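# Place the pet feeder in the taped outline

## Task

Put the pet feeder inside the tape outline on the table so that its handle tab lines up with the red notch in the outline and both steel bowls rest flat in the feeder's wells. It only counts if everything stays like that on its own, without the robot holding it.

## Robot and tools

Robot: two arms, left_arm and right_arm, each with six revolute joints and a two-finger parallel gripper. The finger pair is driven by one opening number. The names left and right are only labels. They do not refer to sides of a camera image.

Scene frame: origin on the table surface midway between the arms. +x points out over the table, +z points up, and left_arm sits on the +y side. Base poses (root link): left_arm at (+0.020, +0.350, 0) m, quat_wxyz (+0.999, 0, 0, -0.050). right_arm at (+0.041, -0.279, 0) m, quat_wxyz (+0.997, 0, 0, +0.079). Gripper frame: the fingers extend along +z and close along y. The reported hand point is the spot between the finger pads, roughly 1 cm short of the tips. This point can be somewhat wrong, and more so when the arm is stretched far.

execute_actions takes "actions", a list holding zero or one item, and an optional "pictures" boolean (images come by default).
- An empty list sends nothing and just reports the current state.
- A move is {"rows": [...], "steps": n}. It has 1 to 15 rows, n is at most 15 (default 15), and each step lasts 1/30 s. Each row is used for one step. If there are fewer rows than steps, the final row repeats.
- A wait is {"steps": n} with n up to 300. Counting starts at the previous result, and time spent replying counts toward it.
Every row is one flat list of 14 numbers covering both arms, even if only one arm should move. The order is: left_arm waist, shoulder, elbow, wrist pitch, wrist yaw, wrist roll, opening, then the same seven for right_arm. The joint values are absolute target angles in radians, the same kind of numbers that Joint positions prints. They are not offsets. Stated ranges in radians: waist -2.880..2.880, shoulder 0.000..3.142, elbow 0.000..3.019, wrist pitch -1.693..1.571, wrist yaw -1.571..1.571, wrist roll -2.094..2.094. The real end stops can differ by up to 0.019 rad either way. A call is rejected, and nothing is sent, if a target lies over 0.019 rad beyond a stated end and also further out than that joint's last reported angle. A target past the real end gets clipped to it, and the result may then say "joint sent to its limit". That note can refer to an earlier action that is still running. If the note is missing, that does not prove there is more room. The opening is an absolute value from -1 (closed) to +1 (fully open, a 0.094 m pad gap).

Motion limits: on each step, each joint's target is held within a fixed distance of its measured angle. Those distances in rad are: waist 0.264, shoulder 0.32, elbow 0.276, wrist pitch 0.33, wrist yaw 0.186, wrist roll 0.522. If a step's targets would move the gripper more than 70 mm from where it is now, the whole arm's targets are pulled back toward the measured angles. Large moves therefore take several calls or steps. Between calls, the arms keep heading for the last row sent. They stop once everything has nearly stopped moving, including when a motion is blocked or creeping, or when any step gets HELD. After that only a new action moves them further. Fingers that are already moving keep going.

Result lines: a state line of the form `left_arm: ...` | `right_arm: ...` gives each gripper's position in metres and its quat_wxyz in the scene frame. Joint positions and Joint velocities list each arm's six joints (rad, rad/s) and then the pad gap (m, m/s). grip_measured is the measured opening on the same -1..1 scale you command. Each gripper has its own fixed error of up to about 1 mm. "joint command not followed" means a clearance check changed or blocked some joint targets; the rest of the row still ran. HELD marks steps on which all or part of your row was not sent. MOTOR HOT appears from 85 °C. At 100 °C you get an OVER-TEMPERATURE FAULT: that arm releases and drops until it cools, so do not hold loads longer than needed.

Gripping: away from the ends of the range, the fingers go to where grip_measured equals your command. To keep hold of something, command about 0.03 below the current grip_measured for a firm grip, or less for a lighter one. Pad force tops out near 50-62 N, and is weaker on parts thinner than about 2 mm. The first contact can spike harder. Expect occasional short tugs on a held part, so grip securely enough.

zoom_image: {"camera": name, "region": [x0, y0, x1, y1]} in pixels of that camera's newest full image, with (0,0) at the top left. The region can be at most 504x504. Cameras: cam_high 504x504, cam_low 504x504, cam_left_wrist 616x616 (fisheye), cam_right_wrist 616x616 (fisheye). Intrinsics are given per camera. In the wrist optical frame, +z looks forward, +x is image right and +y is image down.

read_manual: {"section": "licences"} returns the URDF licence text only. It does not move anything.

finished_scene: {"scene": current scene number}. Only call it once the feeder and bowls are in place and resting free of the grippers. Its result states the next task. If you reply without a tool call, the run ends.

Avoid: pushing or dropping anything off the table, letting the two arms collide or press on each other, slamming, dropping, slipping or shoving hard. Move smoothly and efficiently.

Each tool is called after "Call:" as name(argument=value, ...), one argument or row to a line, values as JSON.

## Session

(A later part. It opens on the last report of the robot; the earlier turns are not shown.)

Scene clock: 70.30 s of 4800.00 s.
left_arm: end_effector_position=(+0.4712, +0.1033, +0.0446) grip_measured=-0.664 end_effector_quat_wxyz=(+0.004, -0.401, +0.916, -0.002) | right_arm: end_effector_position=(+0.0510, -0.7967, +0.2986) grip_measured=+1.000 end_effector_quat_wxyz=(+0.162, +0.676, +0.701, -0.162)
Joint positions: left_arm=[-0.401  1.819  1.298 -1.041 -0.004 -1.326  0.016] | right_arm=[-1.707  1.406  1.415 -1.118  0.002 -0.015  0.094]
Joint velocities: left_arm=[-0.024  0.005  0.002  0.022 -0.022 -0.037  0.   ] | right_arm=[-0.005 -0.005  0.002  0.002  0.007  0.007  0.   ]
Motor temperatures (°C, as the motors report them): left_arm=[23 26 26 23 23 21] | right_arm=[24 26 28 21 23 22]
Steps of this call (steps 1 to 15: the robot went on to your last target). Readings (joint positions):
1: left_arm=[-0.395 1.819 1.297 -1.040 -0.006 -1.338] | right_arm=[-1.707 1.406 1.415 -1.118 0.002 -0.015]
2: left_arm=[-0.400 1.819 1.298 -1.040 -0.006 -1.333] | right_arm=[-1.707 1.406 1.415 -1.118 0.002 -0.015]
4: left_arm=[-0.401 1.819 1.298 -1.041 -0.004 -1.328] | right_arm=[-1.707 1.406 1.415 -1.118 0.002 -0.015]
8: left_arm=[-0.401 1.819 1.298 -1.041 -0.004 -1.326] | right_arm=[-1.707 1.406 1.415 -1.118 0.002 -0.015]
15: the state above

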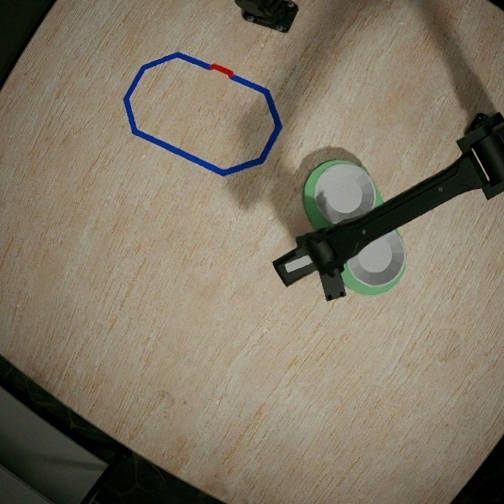

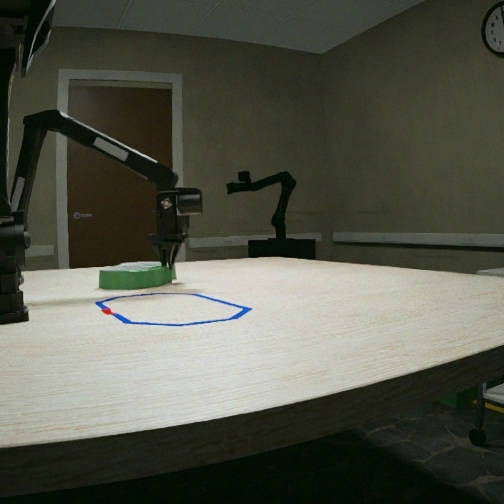

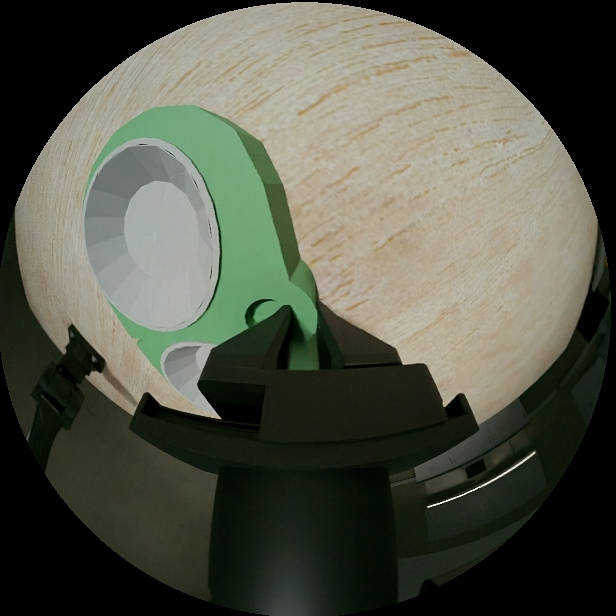

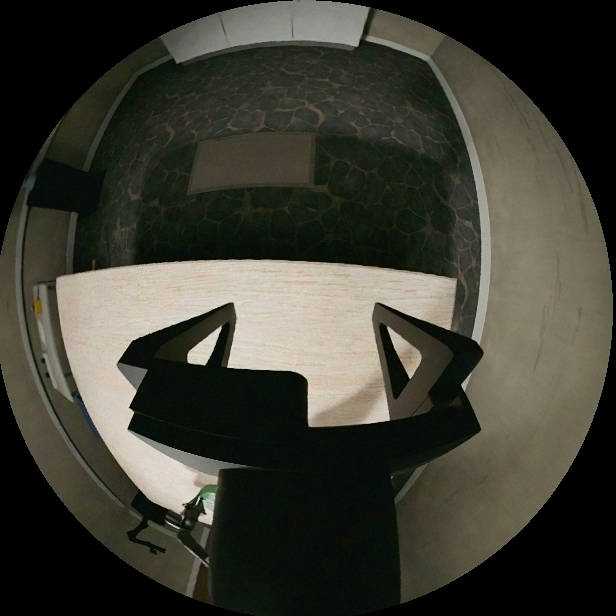

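Works rigidly. Continue.

Call:
execute_actions(
  actions=[
    {"rows":[[-0.41,1.868,1.347,-1.06,0,-1.25,-0.72,-1.7,1.4,1.4,-1.1,0,0,1],[-0.42,1.882,1.367,-1.068,0,-1.2,-0.72,-1.7,1.4,1.4,-1.1,0,0,1],[-0.43,1.896,1.386,-1.075,0,-1.15,-0.72,-1.7,1.4,1.4,-1.1,0,0,1],[-0.44,1.909,1.406,-1.083,0,-1.1,-0.72,-1.7,1.4,1.4,-1.1,0,0,1],[-0.45,1.922,1.426,-1.09,0,-1.05,-0.72,-1.7,1.4,1.4,-1.1,0,0,1],[-0.46,1.935,1.445,-1.098,0,-1.0,-0.72,-1.7,1.4,1.4,-1.1,0,0,1],[-0.47,1.948,1.465,-1.105,0,-0.95,-0.72,-1.7,1.4,1.4,-1.1,0,0,1],[-0.48,1.96,1.485,-1.113,0,-0.9,-0.72,-1.7,1.4,1.4,-1.1,0,0,1],[-0.49,1.973,1.505,-1.12,0,-0.87,-0.72,-1.7,1.4,1.4,-1.1,0,0,1],[-0.5,1.985,1.524,-1.128,0,-0.84,-0.72,-1.7,1.4,1.4,-1.1,0,0,1],[-0.51,1.998,1.544,-1.135,0,-0.81,-0.72,-1.7,1.4,1.4,-1.1,0,0,1],[-0.52,2.01,1.564,-1.143,0,-0.78,-0.72,-1.7,1.4,1.4,-1.1,0,0,1],[-0.53,2.022,1.584,-1.15,0,-0.75,-0.72,-1.7,1.4,1.4,-1.1,0,0,1],[-0.54,2.034,1.603,-1.158,0,-0.72,-0.72,-1.7,1.4,1.4,-1.1,0,0,1],[-0.55,2.046,1.623,-1.166,0,-0.69,-0.72,-1.7,1.4,1.4,-1.1,0,0,1]]},
  ],
  pictures=false,
)

Call:
execute_actions(
  actions=[
    {"rows":[[-0.563,2.059,1.644,-1.175,0,-0.66,-0.72,-1.7,1.4,1.4,-1.1,0,0,1],[-0.577,2.072,1.665,-1.184,0,-0.63,-0.72,-1.7,1.4,1.4,-1.1,0,0,1],[-0.59,2.085,1.687,-1.193,0,-0.6,-0.72,-1.7,1.4,1.4,-1.1,0,0,1],[-0.603,2.097,1.708,-1.202,0,-0.57,-0.72,-1.7,1.4,1.4,-1.1,0,0,1],[-0.617,2.11,1.729,-1.211,0,-0.54,-0.72,-1.7,1.4,1.4,-1.1,0,0,1],[-0.63,2.123,1.75,-1.22,0,-0.51,-0.72,-1.7,1.4,1.4,-1.1,0,0,1],[-0.643,2.135,1.771,-1.229,0,-0.48,-0.72,-1.7,1.4,1.4,-1.1,0,0,1],[-0.657,2.148,1.793,-1.238,0,-0.45,-0.72,-1.7,1.4,1.4,-1.1,0,0,1],[-0.67,2.16,1.814,-1.247,0,-0.42,-0.72,-1.7,1.4,1.4,-1.1,0,0,1],[-0.683,2.172,1.835,-1.256,0,-0.39,-0.72,-1.7,1.4,1.4,-1.1,0,0,1],[-0.697,2.184,1.856,-1.265,0,-0.36,-0.72,-1.7,1.4,1.4,-1.1,0,0,1],[-0.71,2.196,1.877,-1.274,0,-0.33,-0.72,-1.7,1.4,1.4,-1.1,0,0,1],[-0.723,2.208,1.899,-1.283,0,-0.3,-0.72,-1.7,1.4,1.4,-1.1,0,0,1],[-0.737,2.22,1.92,-1.292,0,-0.27,-0.72,-1.7,1.4,1.4,-1.1,0,0,1],[-0.75,2.232,1.941,-1.3,0,-0.24,-0.72,-1.7,1.4,1.4,-1.1,0,0,1]]},
  ],
  pictures=false,
)

Call:
execute_actions(
  actions=[
    {"rows":[[-0.77,2.232,1.941,-1.3,0,-0.2,-0.72,-1.7,1.4,1.4,-1.1,0,0,1],[-0.79,2.232,1.941,-1.3,0,-0.17,-0.72,-1.7,1.4,1.4,-1.1,0,0,1],[-0.81,2.232,1.941,-1.3,0,-0.14,-0.72,-1.7,1.4,1.4,-1.1,0,0,1],[-0.83,2.232,1.941,-1.3,0,-0.11,-0.72,-1.7,1.4,1.4,-1.1,0,0,1],[-0.85,2.232,1.941,-1.3,0,-0.08,-0.72,-1.7,1.4,1.4,-1.1,0,0,1],[-0.87,2.232,1.941,-1.3,0,-0.05,-0.72,-1.7,1.4,1.4,-1.1,0,0,1],[-0.89,2.232,1.941,-1.3,0,-0.02,-0.72,-1.7,1.4,1.4,-1.1,0,0,1],[-0.91,2.232,1.941,-1.3,0,0.01,-0.72,-1.7,1.4,1.4,-1.1,0,0,1],[-0.93,2.232,1.941,-1.3,0,0.04,-0.72,-1.7,1.4,1.4,-1.1,0,0,1],[-0.95,2.232,1.941,-1.3,0,0.07,-0.72,-1.7,1.4,1.4,-1.1,0,0,1],[-0.97,2.232,1.941,-1.3,0,0.1,-0.72,-1.7,1.4,1.4,-1.1,0,0,1],[-0.99,2.232,1.941,-1.3,0,0.14,-0.72,-1.7,1.4,1.4,-1.1,0,0,1],[-1.005,2.232,1.941,-1.3,0,0.18,-0.72,-1.7,1.4,1.4,-1.1,0,0,1],[-1.02,2.232,1.941,-1.3,0,0.22,-0.72,-1.7,1.4,1.4,-1.1,0,0,1],[-1.03,2.232,1.941,-1.3,0,0.3,-0.72,-1.7,1.4,1.4,-1.1,0,0,1]]},
  ],
  pictures=false,
)

Call:
execute_actions(
  actions=[
    {"steps":20},
  ],
)

Scene clock: 90.27 s of 4800.00 s.
left_arm: end_effector_position=(+0.4975, +0.0177, +0.0456) grip_measured=-0.664 end_effector_quat_wxyz=(+0.000, -0.119, +0.993, +0.002) | right_arm: end_effector_position=(+0.0510, -0.7967, +0.2986) grip_measured=+1.000 end_effector_quat_wxyz=(+0.162, +0.676, +0.701, -0.162)
Joint positions: left_arm=[-0.509  1.981  1.551 -1.144 -0.004 -0.848  0.016] | right_arm=[-1.707  1.406  1.415 -1.118  0.002 -0.015  0.094]
Joint velocities: left_arm=[-0.337  0.347  0.54  -0.227 -0.007  0.916  0.   ] | right_arm=[-0.005  0.005 -0.012 -0.007  0.007 -0.022  0.   ]
Motor temperatures (°C, as the motors report them): left_arm=[23 26 28 23 23 21] | right_arm=[24 26 28 21 23 22]
Steps of this call (steps 1 to 15: the robot went on to your last target; steps 16 to 90: nothing new was sent; then 16.47 s passed at rest; steps 91 to 105: all 15 steps of this action). Readings (joint positions):
91: left_arm=[-0.401 1.820 1.299 -1.042 -0.004 -1.320] | right_arm=[-1.707 1.406 1.415 -1.118 0.002 -0.015]
92: left_arm=[-0.402 1.823 1.304 -1.048 -0.002 -1.307] | right_arm=[-1.707 1.406 1.415 -1.118 0.002 -0.015]
94: left_arm=[-0.406 1.838 1.326 -1.066 -0.002 -1.257] | right_arm=[-1.707 1.406 1.415 -1.118 0.002 -0.015]
98: left_arm=[-0.431 1.891 1.407 -1.095 -0.003 -1.102] | right_arm=[-1.707 1.406 1.415 -1.118 0.002 -0.015]
105: the state above

Scene clock: 90.77 s of 4800.00 s.
left_arm: end_effector_position=(+0.4767, -0.1172, +0.0472) grip_measured=-0.664 end_effector_quat_wxyz=(-0.001, +0.203, +0.979, +0.004) | right_arm: end_effector_position=(+0.0510, -0.7967, +0.2986) grip_measured=+1.000 end_effector_quat_wxyz=(+0.162, +0.676, +0.701, -0.162)
Joint positions: left_arm=[-0.698  2.165  1.863 -1.276 -0.006 -0.389  0.016] | right_arm=[-1.707  1.406  1.415 -1.118  0.002 -0.015  0.094]
Joint velocities: left_arm=[-0.405  0.357  0.613 -0.266 -0.022  0.813 -0.001] | right_arm=[-0.015 -0.005 -0.012  0.017  0.066 -0.051  0.   ]
Motor temperatures (°C, as the motors report them): left_arm=[23 26 28 23 23 21] | right_arm=[24 26 28 21 23 22]
Steps of this call (steps 1 to 15: all 15 steps of this action). Readings (joint positions):
1: left_arm=[-0.520 1.992 1.570 -1.152 -0.004 -0.816] | right_arm=[-1.707 1.406 1.415 -1.118 0.002 -0.015]
2: left_arm=[-0.532 2.005 1.590 -1.161 -0.004 -0.784] | right_arm=[-1.707 1.406 1.415 -1.118 0.002 -0.015]
4: left_arm=[-0.555 2.029 1.631 -1.179 -0.005 -0.721] | right_arm=[-1.707 1.406 1.415 -1.118 0.002 -0.015]
8: left_arm=[-0.605 2.079 1.716 -1.214 -0.005 -0.599] | right_arm=[-1.707 1.406 1.415 -1.118 0.002 -0.015]
15: the state above

Scene clock: 91.27 s of 4800.00 s.
left_arm: end_effector_position=(+0.3310, -0.2350, +0.0474) grip_measured=-0.664 end_effector_quat_wxyz=(+0.001, +0.553, +0.833, +0.004) | right_arm: end_effector_position=(+0.0510, -0.7967, +0.2986) grip_measured=+1.000 end_effector_quat_wxyz=(+0.162, +0.676, +0.701, -0.162)
Joint positions: left_arm=[-0.984  2.187  1.904 -1.288 -0.007  0.088  0.016] | right_arm=[-1.707  1.406  1.415 -1.118  0.002 -0.015  0.094]
Joint velocities: left_arm=[-0.64  -0.015 -0.002 -0.012  0.022  1.165 -0.001] | right_arm=[ 0.005 -0.024 -0.002 -0.002  0.007 -0.037  0.   ]
Motor temperatures (°C, as the motors report them): left_arm=[23 26 28 23 23 21] | right_arm=[24 26 28 21 23 22]
Steps of this call (steps 1 to 15: all 15 steps of this action). Readings (joint positions):
1: left_arm=[-0.712 2.175 1.882 -1.282 -0.007 -0.358] | right_arm=[-1.707 1.406 1.415 -1.118 0.002 -0.015]
2: left_arm=[-0.726 2.182 1.894 -1.284 -0.007 -0.327] | right_arm=[-1.707 1.406 1.415 -1.118 0.002 -0.015]
4: left_arm=[-0.757 2.187 1.904 -1.285 -0.007 -0.263] | right_arm=[-1.707 1.406 1.415 -1.118 0.002 -0.015]
8: left_arm=[-0.830 2.187 1.904 -1.288 -0.007 -0.142] | right_arm=[-1.707 1.406 1.415 -1.118 0.002 -0.015]
15: the state above

Scene clock: 91.93 s of 4800.00 s.
left_arm: end_effector_position=(+0.2898, -0.2550, +0.0474) grip_measured=-0.664 end_effector_quat_wxyz=(-0.001, +0.654, +0.757, -0.001) | right_arm: end_effector_position=(+0.0510, -0.7967, +0.2986) grip_measured=+1.000 end_effector_quat_wxyz=(+0.162, +0.676, +0.701, -0.162)
Joint positions: left_arm=[-1.05   2.187  1.904 -1.289  0.003  0.274  0.016] | right_arm=[-1.707  1.406  1.415 -1.118  0.002 -0.015  0.094]
Joint velocities: left_arm=[-0.005 -0.005  0.002 -0.027 -0.022 -0.022 -0.   ] | right_arm=[-0.024  0.005 -0.017 -0.017 -0.022 -0.022  0.   ]
Motor temperatures (°C, as the motors report them): left_arm=[23 27 28 23 23 21] | right_arm=[24 26 28 21 23 22]
Steps of this call (steps 1 to 20: the robot went on to your last target). Readings (joint positions):
1: left_arm=[-1.004 2.187 1.904 -1.288 -0.007 0.126] | right_arm=[-1.707 1.406 1.415 -1.118 0.002 -0.015]
2: left_arm=[-1.021 2.187 1.904 -1.288 -0.006 0.158] | right_arm=[-1.707 1.406 1.415 -1.118 0.002 -0.015]
4: left_arm=[-1.048 2.187 1.904 -1.288 -0.004 0.202] | right_arm=[-1.707 1.406 1.415 -1.118 0.002 -0.015]
8: left_arm=[-1.061 2.187 1.904 -1.288 0.000 0.243] | right_arm=[-1.707 1.406 1.415 -1.118 0.002 -0.015]
20: the state above

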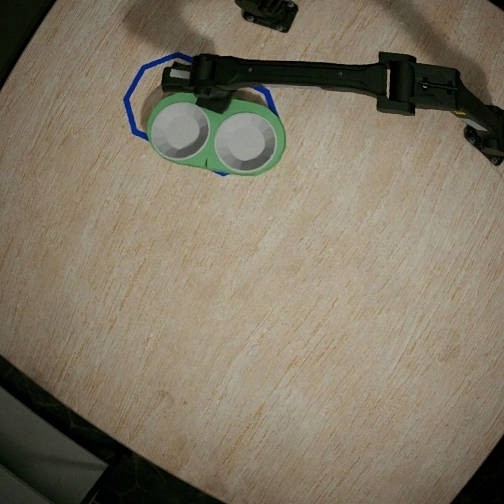

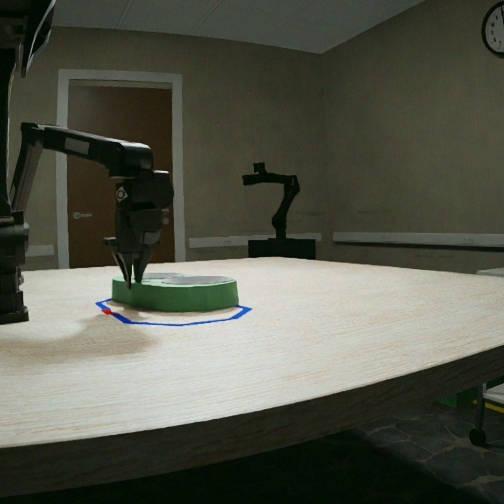

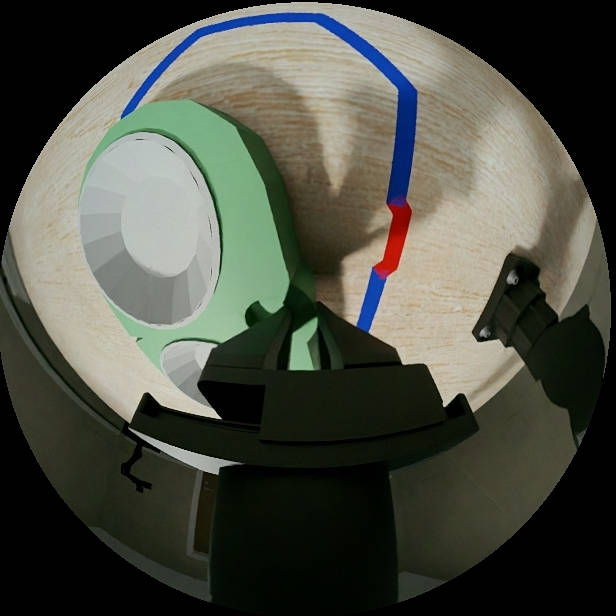

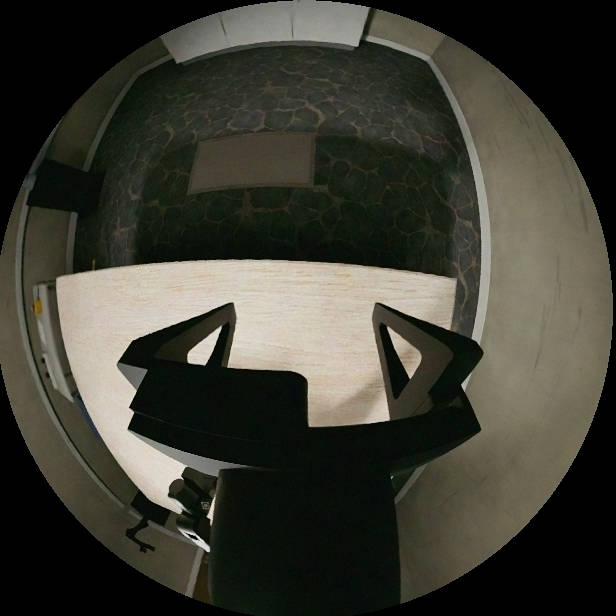

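Call:
execute_actions(
  actions=[
    {"rows":[[-1.06,2.242,1.956,-1.306,0,0.33,-0.72,-1.7,1.4,1.4,-1.1,0,0,1],[-1.067,2.251,1.971,-1.313,0,0.35,-0.72,-1.7,1.4,1.4,-1.1,0,0,1],[-1.074,2.26,1.986,-1.319,0,0.37,-0.72,-1.7,1.4,1.4,-1.1,0,0,1],[-1.081,2.269,2.001,-1.326,0,0.39,-0.72,-1.7,1.4,1.4,-1.1,0,0,1],[-1.088,2.278,2.016,-1.332,0,0.41,-0.72,-1.7,1.4,1.4,-1.1,0,0,1],[-1.095,2.287,2.031,-1.339,0,0.43,-0.72,-1.7,1.4,1.4,-1.1,0,0,1],[-1.102,2.296,2.046,-1.345,0,0.45,-0.72,-1.7,1.4,1.4,-1.1,0,0,1],[-1.109,2.305,2.061,-1.352,0,0.47,-0.72,-1.7,1.4,1.4,-1.1,0,0,1],[-1.116,2.314,2.076,-1.358,0,0.49,-0.72,-1.7,1.4,1.4,-1.1,0,0,1],[-1.123,2.323,2.091,-1.365,0,0.49,-0.72,-1.7,1.4,1.4,-1.1,0,0,1]]},
  ],
  pictures=false,
)

Call:
execute_actions(
  actions=[
    {"steps":20},
  ],
)

Scene clock: 98.07 s of 4800.00 s.
left_arm: end_effector_position=(+0.2718, -0.2927, +0.0478) grip_measured=-0.664 end_effector_quat_wxyz=(+0.001, +0.730, +0.684, +0.002) | right_arm: end_effector_position=(+0.0510, -0.7967, +0.2986) grip_measured=+1.000 end_effector_quat_wxyz=(+0.162, +0.676, +0.701, -0.162)
Joint positions: left_arm=[-1.098  2.271  2.052 -1.353 -0.005  0.438  0.016] | right_arm=[-1.707  1.406  1.415 -1.118  0.002 -0.015  0.094]
Joint velocities: left_arm=[-0.132 -0.005  0.002 -0.012  0.007  0.139  0.001] | right_arm=[ 0.005  0.005  0.012 -0.022  0.037  0.037  0.   ]
Motor temperatures (°C, as the motors report them): left_arm=[23 27 29 23 23 21] | right_arm=[24 26 28 21 23 22]
Steps of this call (steps 1 to 15: the robot went on to your last target; steps 16 to 90: nothing new was sent; then 2.63 s passed at rest; steps 91 to 105: all 15 steps of this action). Readings (joint positions):
91: left_arm=[-1.050 2.188 1.905 -1.290 0.003 0.278] | right_arm=[-1.707 1.406 1.415 -1.118 0.002 -0.015]
92: left_arm=[-1.051 2.190 1.909 -1.295 0.002 0.284] | right_arm=[-1.707 1.406 1.415 -1.118 0.002 -0.015]
94: left_arm=[-1.052 2.201 1.928 -1.309 -0.000 0.301] | right_arm=[-1.707 1.406 1.415 -1.118 0.002 -0.015]
98: left_arm=[-1.062 2.236 1.990 -1.335 -0.003 0.360] | right_arm=[-1.707 1.406 1.415 -1.118 0.002 -0.015]
105: the state above

Scene clock: 98.73 s of 4800.00 s.
left_arm: end_effector_position=(+0.2650, -0.2949, +0.0478) grip_measured=-0.664 end_effector_quat_wxyz=(-0.000, +0.739, +0.674, +0.002) | right_arm: end_effector_position=(+0.0510, -0.7967, +0.2986) grip_measured=+1.000 end_effector_quat_wxyz=(+0.162, +0.676, +0.701, -0.162)
Joint positions: left_arm=[-1.108  2.271  2.052 -1.355 -0.004  0.454  0.016] | right_arm=[-1.707  1.406  1.415 -1.118  0.002 -0.015  0.094]
Joint velocities: left_arm=[-0.005 -0.015  0.002  0.007  0.037 -0.037  0.001] | right_arm=[-0.015 -0.024  0.012 -0.007 -0.081 -0.051  0.   ]
Motor temperatures (°C, as the motors report them): left_arm=[23 27 29 23 23 21] | right_arm=[24 26 28 21 23 22]
Steps of this call (steps 1 to 20: the robot went on to your last target). Readings (joint positions):
1: left_arm=[-1.102 2.271 2.052 -1.353 -0.005 0.443] | right_arm=[-1.707 1.406 1.415 -1.118 0.002 -0.015]
2: left_arm=[-1.105 2.271 2.052 -1.354 -0.005 0.446] | right_arm=[-1.707 1.406 1.415 -1.118 0.002 -0.015]
4: left_arm=[-1.108 2.271 2.052 -1.354 -0.005 0.451] | right_arm=[-1.707 1.406 1.415 -1.118 0.002 -0.015]
8: left_arm=[-1.108 2.271 2.052 -1.355 -0.004 0.454] | right_arm=[-1.707 1.406 1.415 -1.118 0.002 -0.015]
20: the state above

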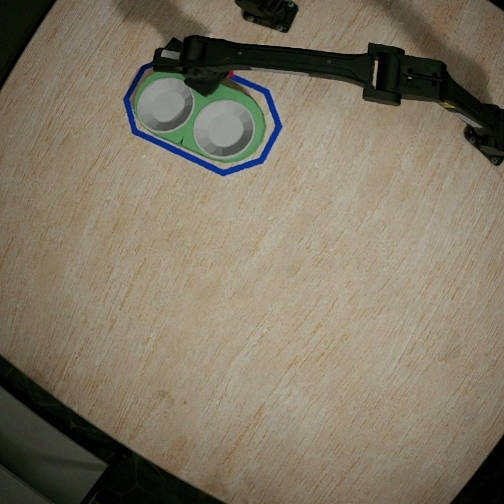

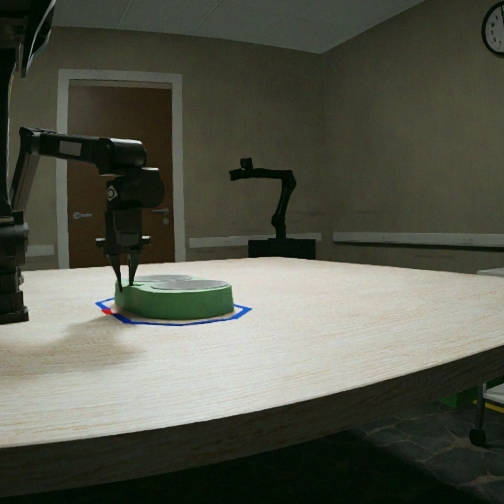

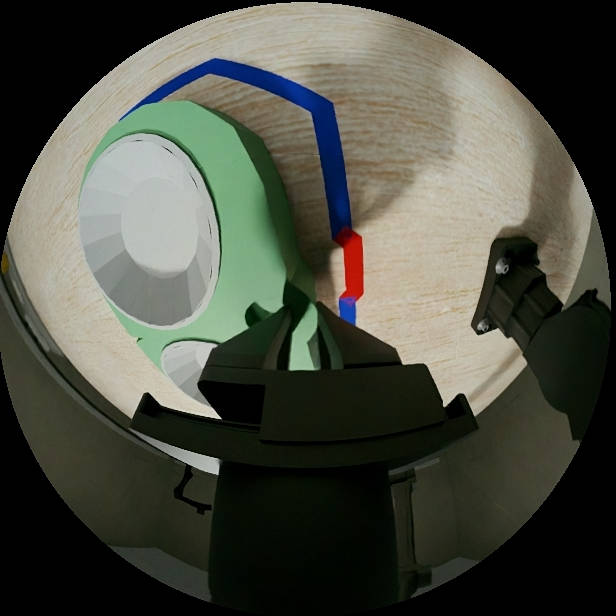

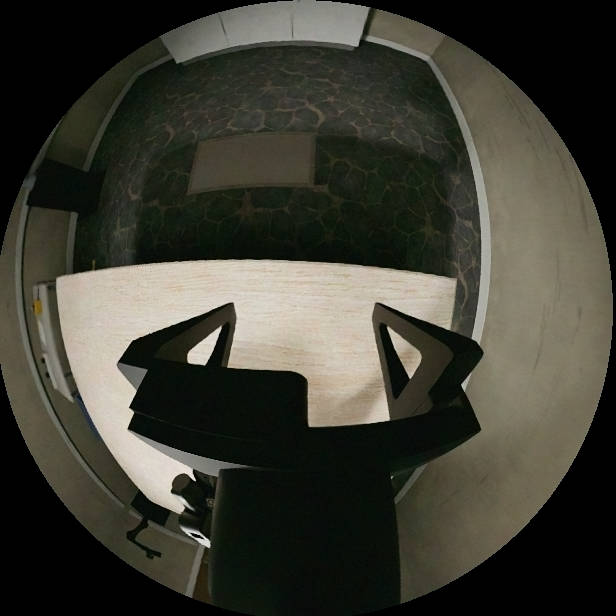

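Call:
execute_actions(
  actions=[
    {"rows":[[-1.145,2.295,2.07,-1.365,0,0.52,-0.72,-1.7,1.4,1.4,-1.1,0,0,1]]},
  ],
  pictures=false,
)

Call:
execute_actions(
  actions=[
    {"rows":[[-1.13,2.27,2.06,-1.36,0,0.49,-0.5,-1.7,1.4,1.4,-1.1,0,0,1],[-1.13,2.27,2.06,-1.36,0,0.49,-0.5,-1.7,1.4,1.4,-1.1,0,0,1],[-1.13,2.27,2.06,-1.36,0,0.49,-0.5,-1.7,1.4,1.4,-1.1,0,0,1],[-1.13,2.25,2.06,-1.37,0,0.49,-0.5,-1.7,1.4,1.4,-1.1,0,0,1],[-1.13,2.23,2.06,-1.38,0,0.49,-0.5,-1.7,1.4,1.4,-1.1,0,0,1],[-1.13,2.21,2.06,-1.39,0,0.49,-0.5,-1.7,1.4,1.4,-1.1,0,0,1],[-1.13,2.18,2.06,-1.4,0,0.49,-0.5,-1.7,1.4,1.4,-1.1,0,0,1],[-1.13,2.15,2.06,-1.41,0,0.49,-0.5,-1.7,1.4,1.4,-1.1,0,0,1],[-1.13,2.1,2.06,-1.43,0,0.49,-0.5,-1.7,1.4,1.4,-1.1,0,0,1]]},
  ],
)

Scene clock: 107.07 s of 4800.00 s.
left_arm: end_effector_position=(+0.2598, -0.2966, +0.0478) grip_measured=-0.664 end_effector_quat_wxyz=(-0.001, +0.751, +0.660, +0.003) | right_arm: end_effector_position=(+0.0510, -0.7967, +0.2986) grip_measured=+1.000 end_effector_quat_wxyz=(+0.162, +0.676, +0.701, -0.162)
Joint positions: left_arm=[-1.116  2.271  2.052 -1.355 -0.005  0.482  0.016] | right_arm=[-1.707  1.406  1.415 -1.118  0.002 -0.015  0.094]
Joint velocities: left_arm=[-0.005 -0.005  0.007 -0.002 -0.051  0.095  0.   ] | right_arm=[-0.005 -0.024 -0.002  0.017  0.007 -0.022  0.   ]
Motor temperatures (°C, as the motors report them): left_arm=[23 27 30 23 23 21] | right_arm=[24 26 29 21 23 22]
Steps of this call (steps 1 to 15: the robot went on to your last target; steps 16 to 90: nothing new was sent; then 4.83 s passed at rest; steps 91 to 105: all 15 steps of this action). Readings (joint positions):
91: left_arm=[-1.109 2.271 2.052 -1.355 -0.004 0.458] | right_arm=[-1.707 1.406 1.415 -1.118 0.002 -0.015]
92: left_arm=[-1.110 2.271 2.052 -1.355 -0.005 0.461] | right_arm=[-1.707 1.406 1.415 -1.118 0.002 -0.015]
94: left_arm=[-1.112 2.271 2.052 -1.355 -0.005 0.469] | right_arm=[-1.707 1.406 1.415 -1.118 0.002 -0.015]
98: left_arm=[-1.115 2.271 2.052 -1.355 -0.005 0.478] | right_arm=[-1.707 1.406 1.415 -1.118 0.002 -0.015]
105: the state above

Scene clock: 107.57 s of 4800.00 s.
left_arm: end_effector_position=(+0.2549, -0.2876, +0.1246) grip_measured=-0.502 end_effector_quat_wxyz=(+0.024, +0.751, +0.659, -0.008) | right_arm: end_effector_position=(+0.0510, -0.7967, +0.2986) grip_measured=+1.000 end_effector_quat_wxyz=(+0.162, +0.676, +0.701, -0.162)
Joint positions: left_arm=[-1.118  2.154  2.052 -1.417 -0.003  0.482  0.023] | right_arm=[-1.707  1.406  1.415 -1.118  0.002 -0.015  0.094]
Joint velocities: left_arm=[-0.005 -0.542  0.002 -0.076  0.037 -0.037 -0.   ] | right_arm=[-0.015 -0.005 -0.002 -0.046 -0.022 -0.037  0.   ]
Motor temperatures (°C, as the motors report them): left_arm=[23 27 30 23 23 21] | right_arm=[24 26 29 21 23 22]
Steps of this call (steps 1 to 15: all 15 steps of this action). Readings (joint positions):
1: left_arm=[-1.116 2.270 2.052 -1.355 -0.006 0.482] | right_arm=[-1.707 1.406 1.415 -1.118 0.002 -0.015]
2: left_arm=[-1.116 2.270 2.052 -1.356 -0.004 0.482] | right_arm=[-1.707 1.406 1.415 -1.118 0.002 -0.015]
4: left_arm=[-1.118 2.270 2.052 -1.356 -0.004 0.482] | right_arm=[-1.707 1.406 1.415 -1.118 0.002 -0.015]
8: left_arm=[-1.118 2.256 2.052 -1.379 -0.004 0.482] | right_arm=[-1.707 1.406 1.415 -1.118 0.002 -0.015]
15: the state above

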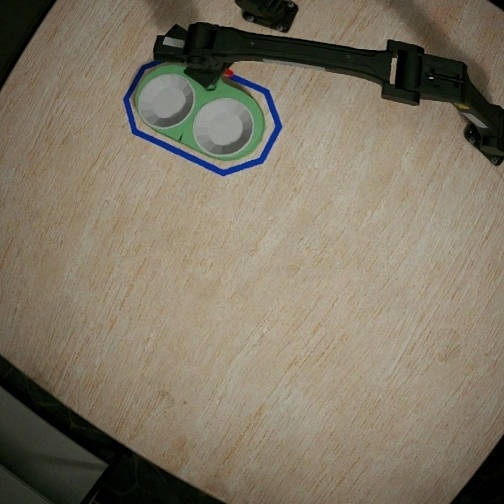

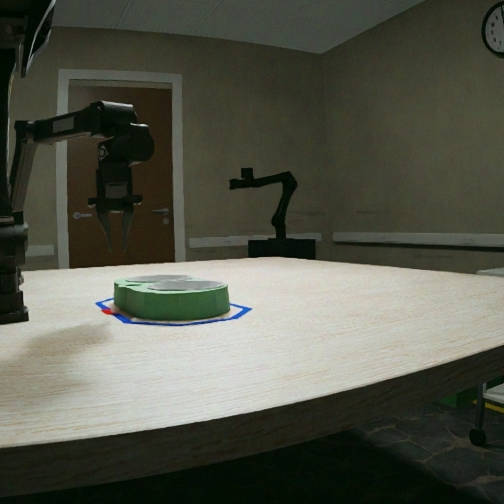

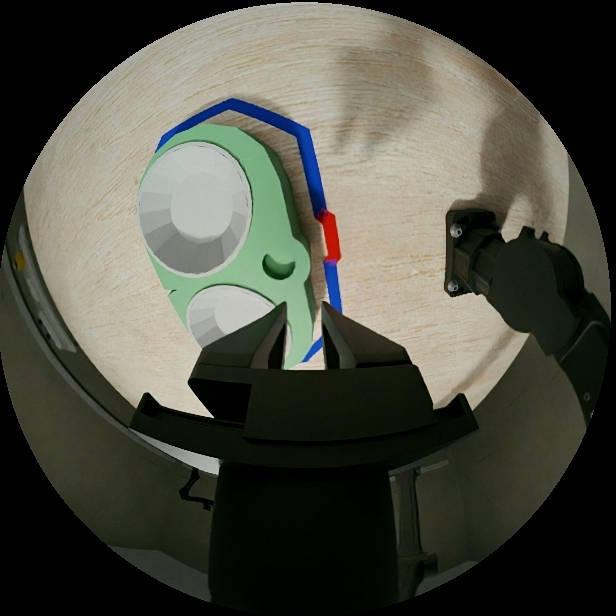

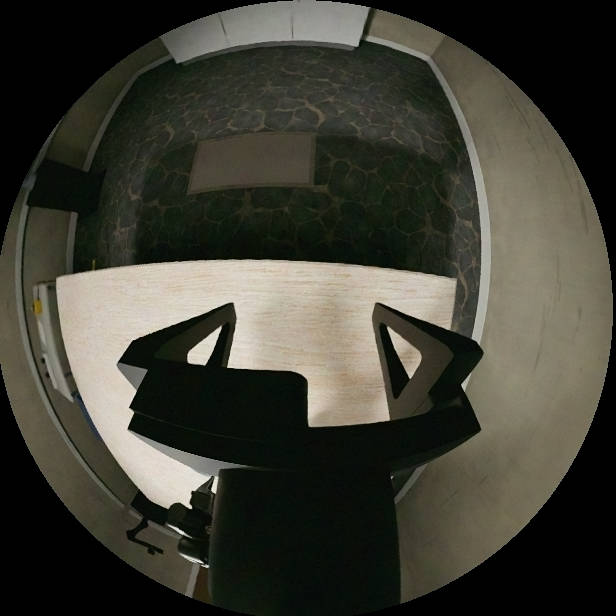

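Call:
finished_scene(
  scene=1,
)

The scene is finished: the task was done.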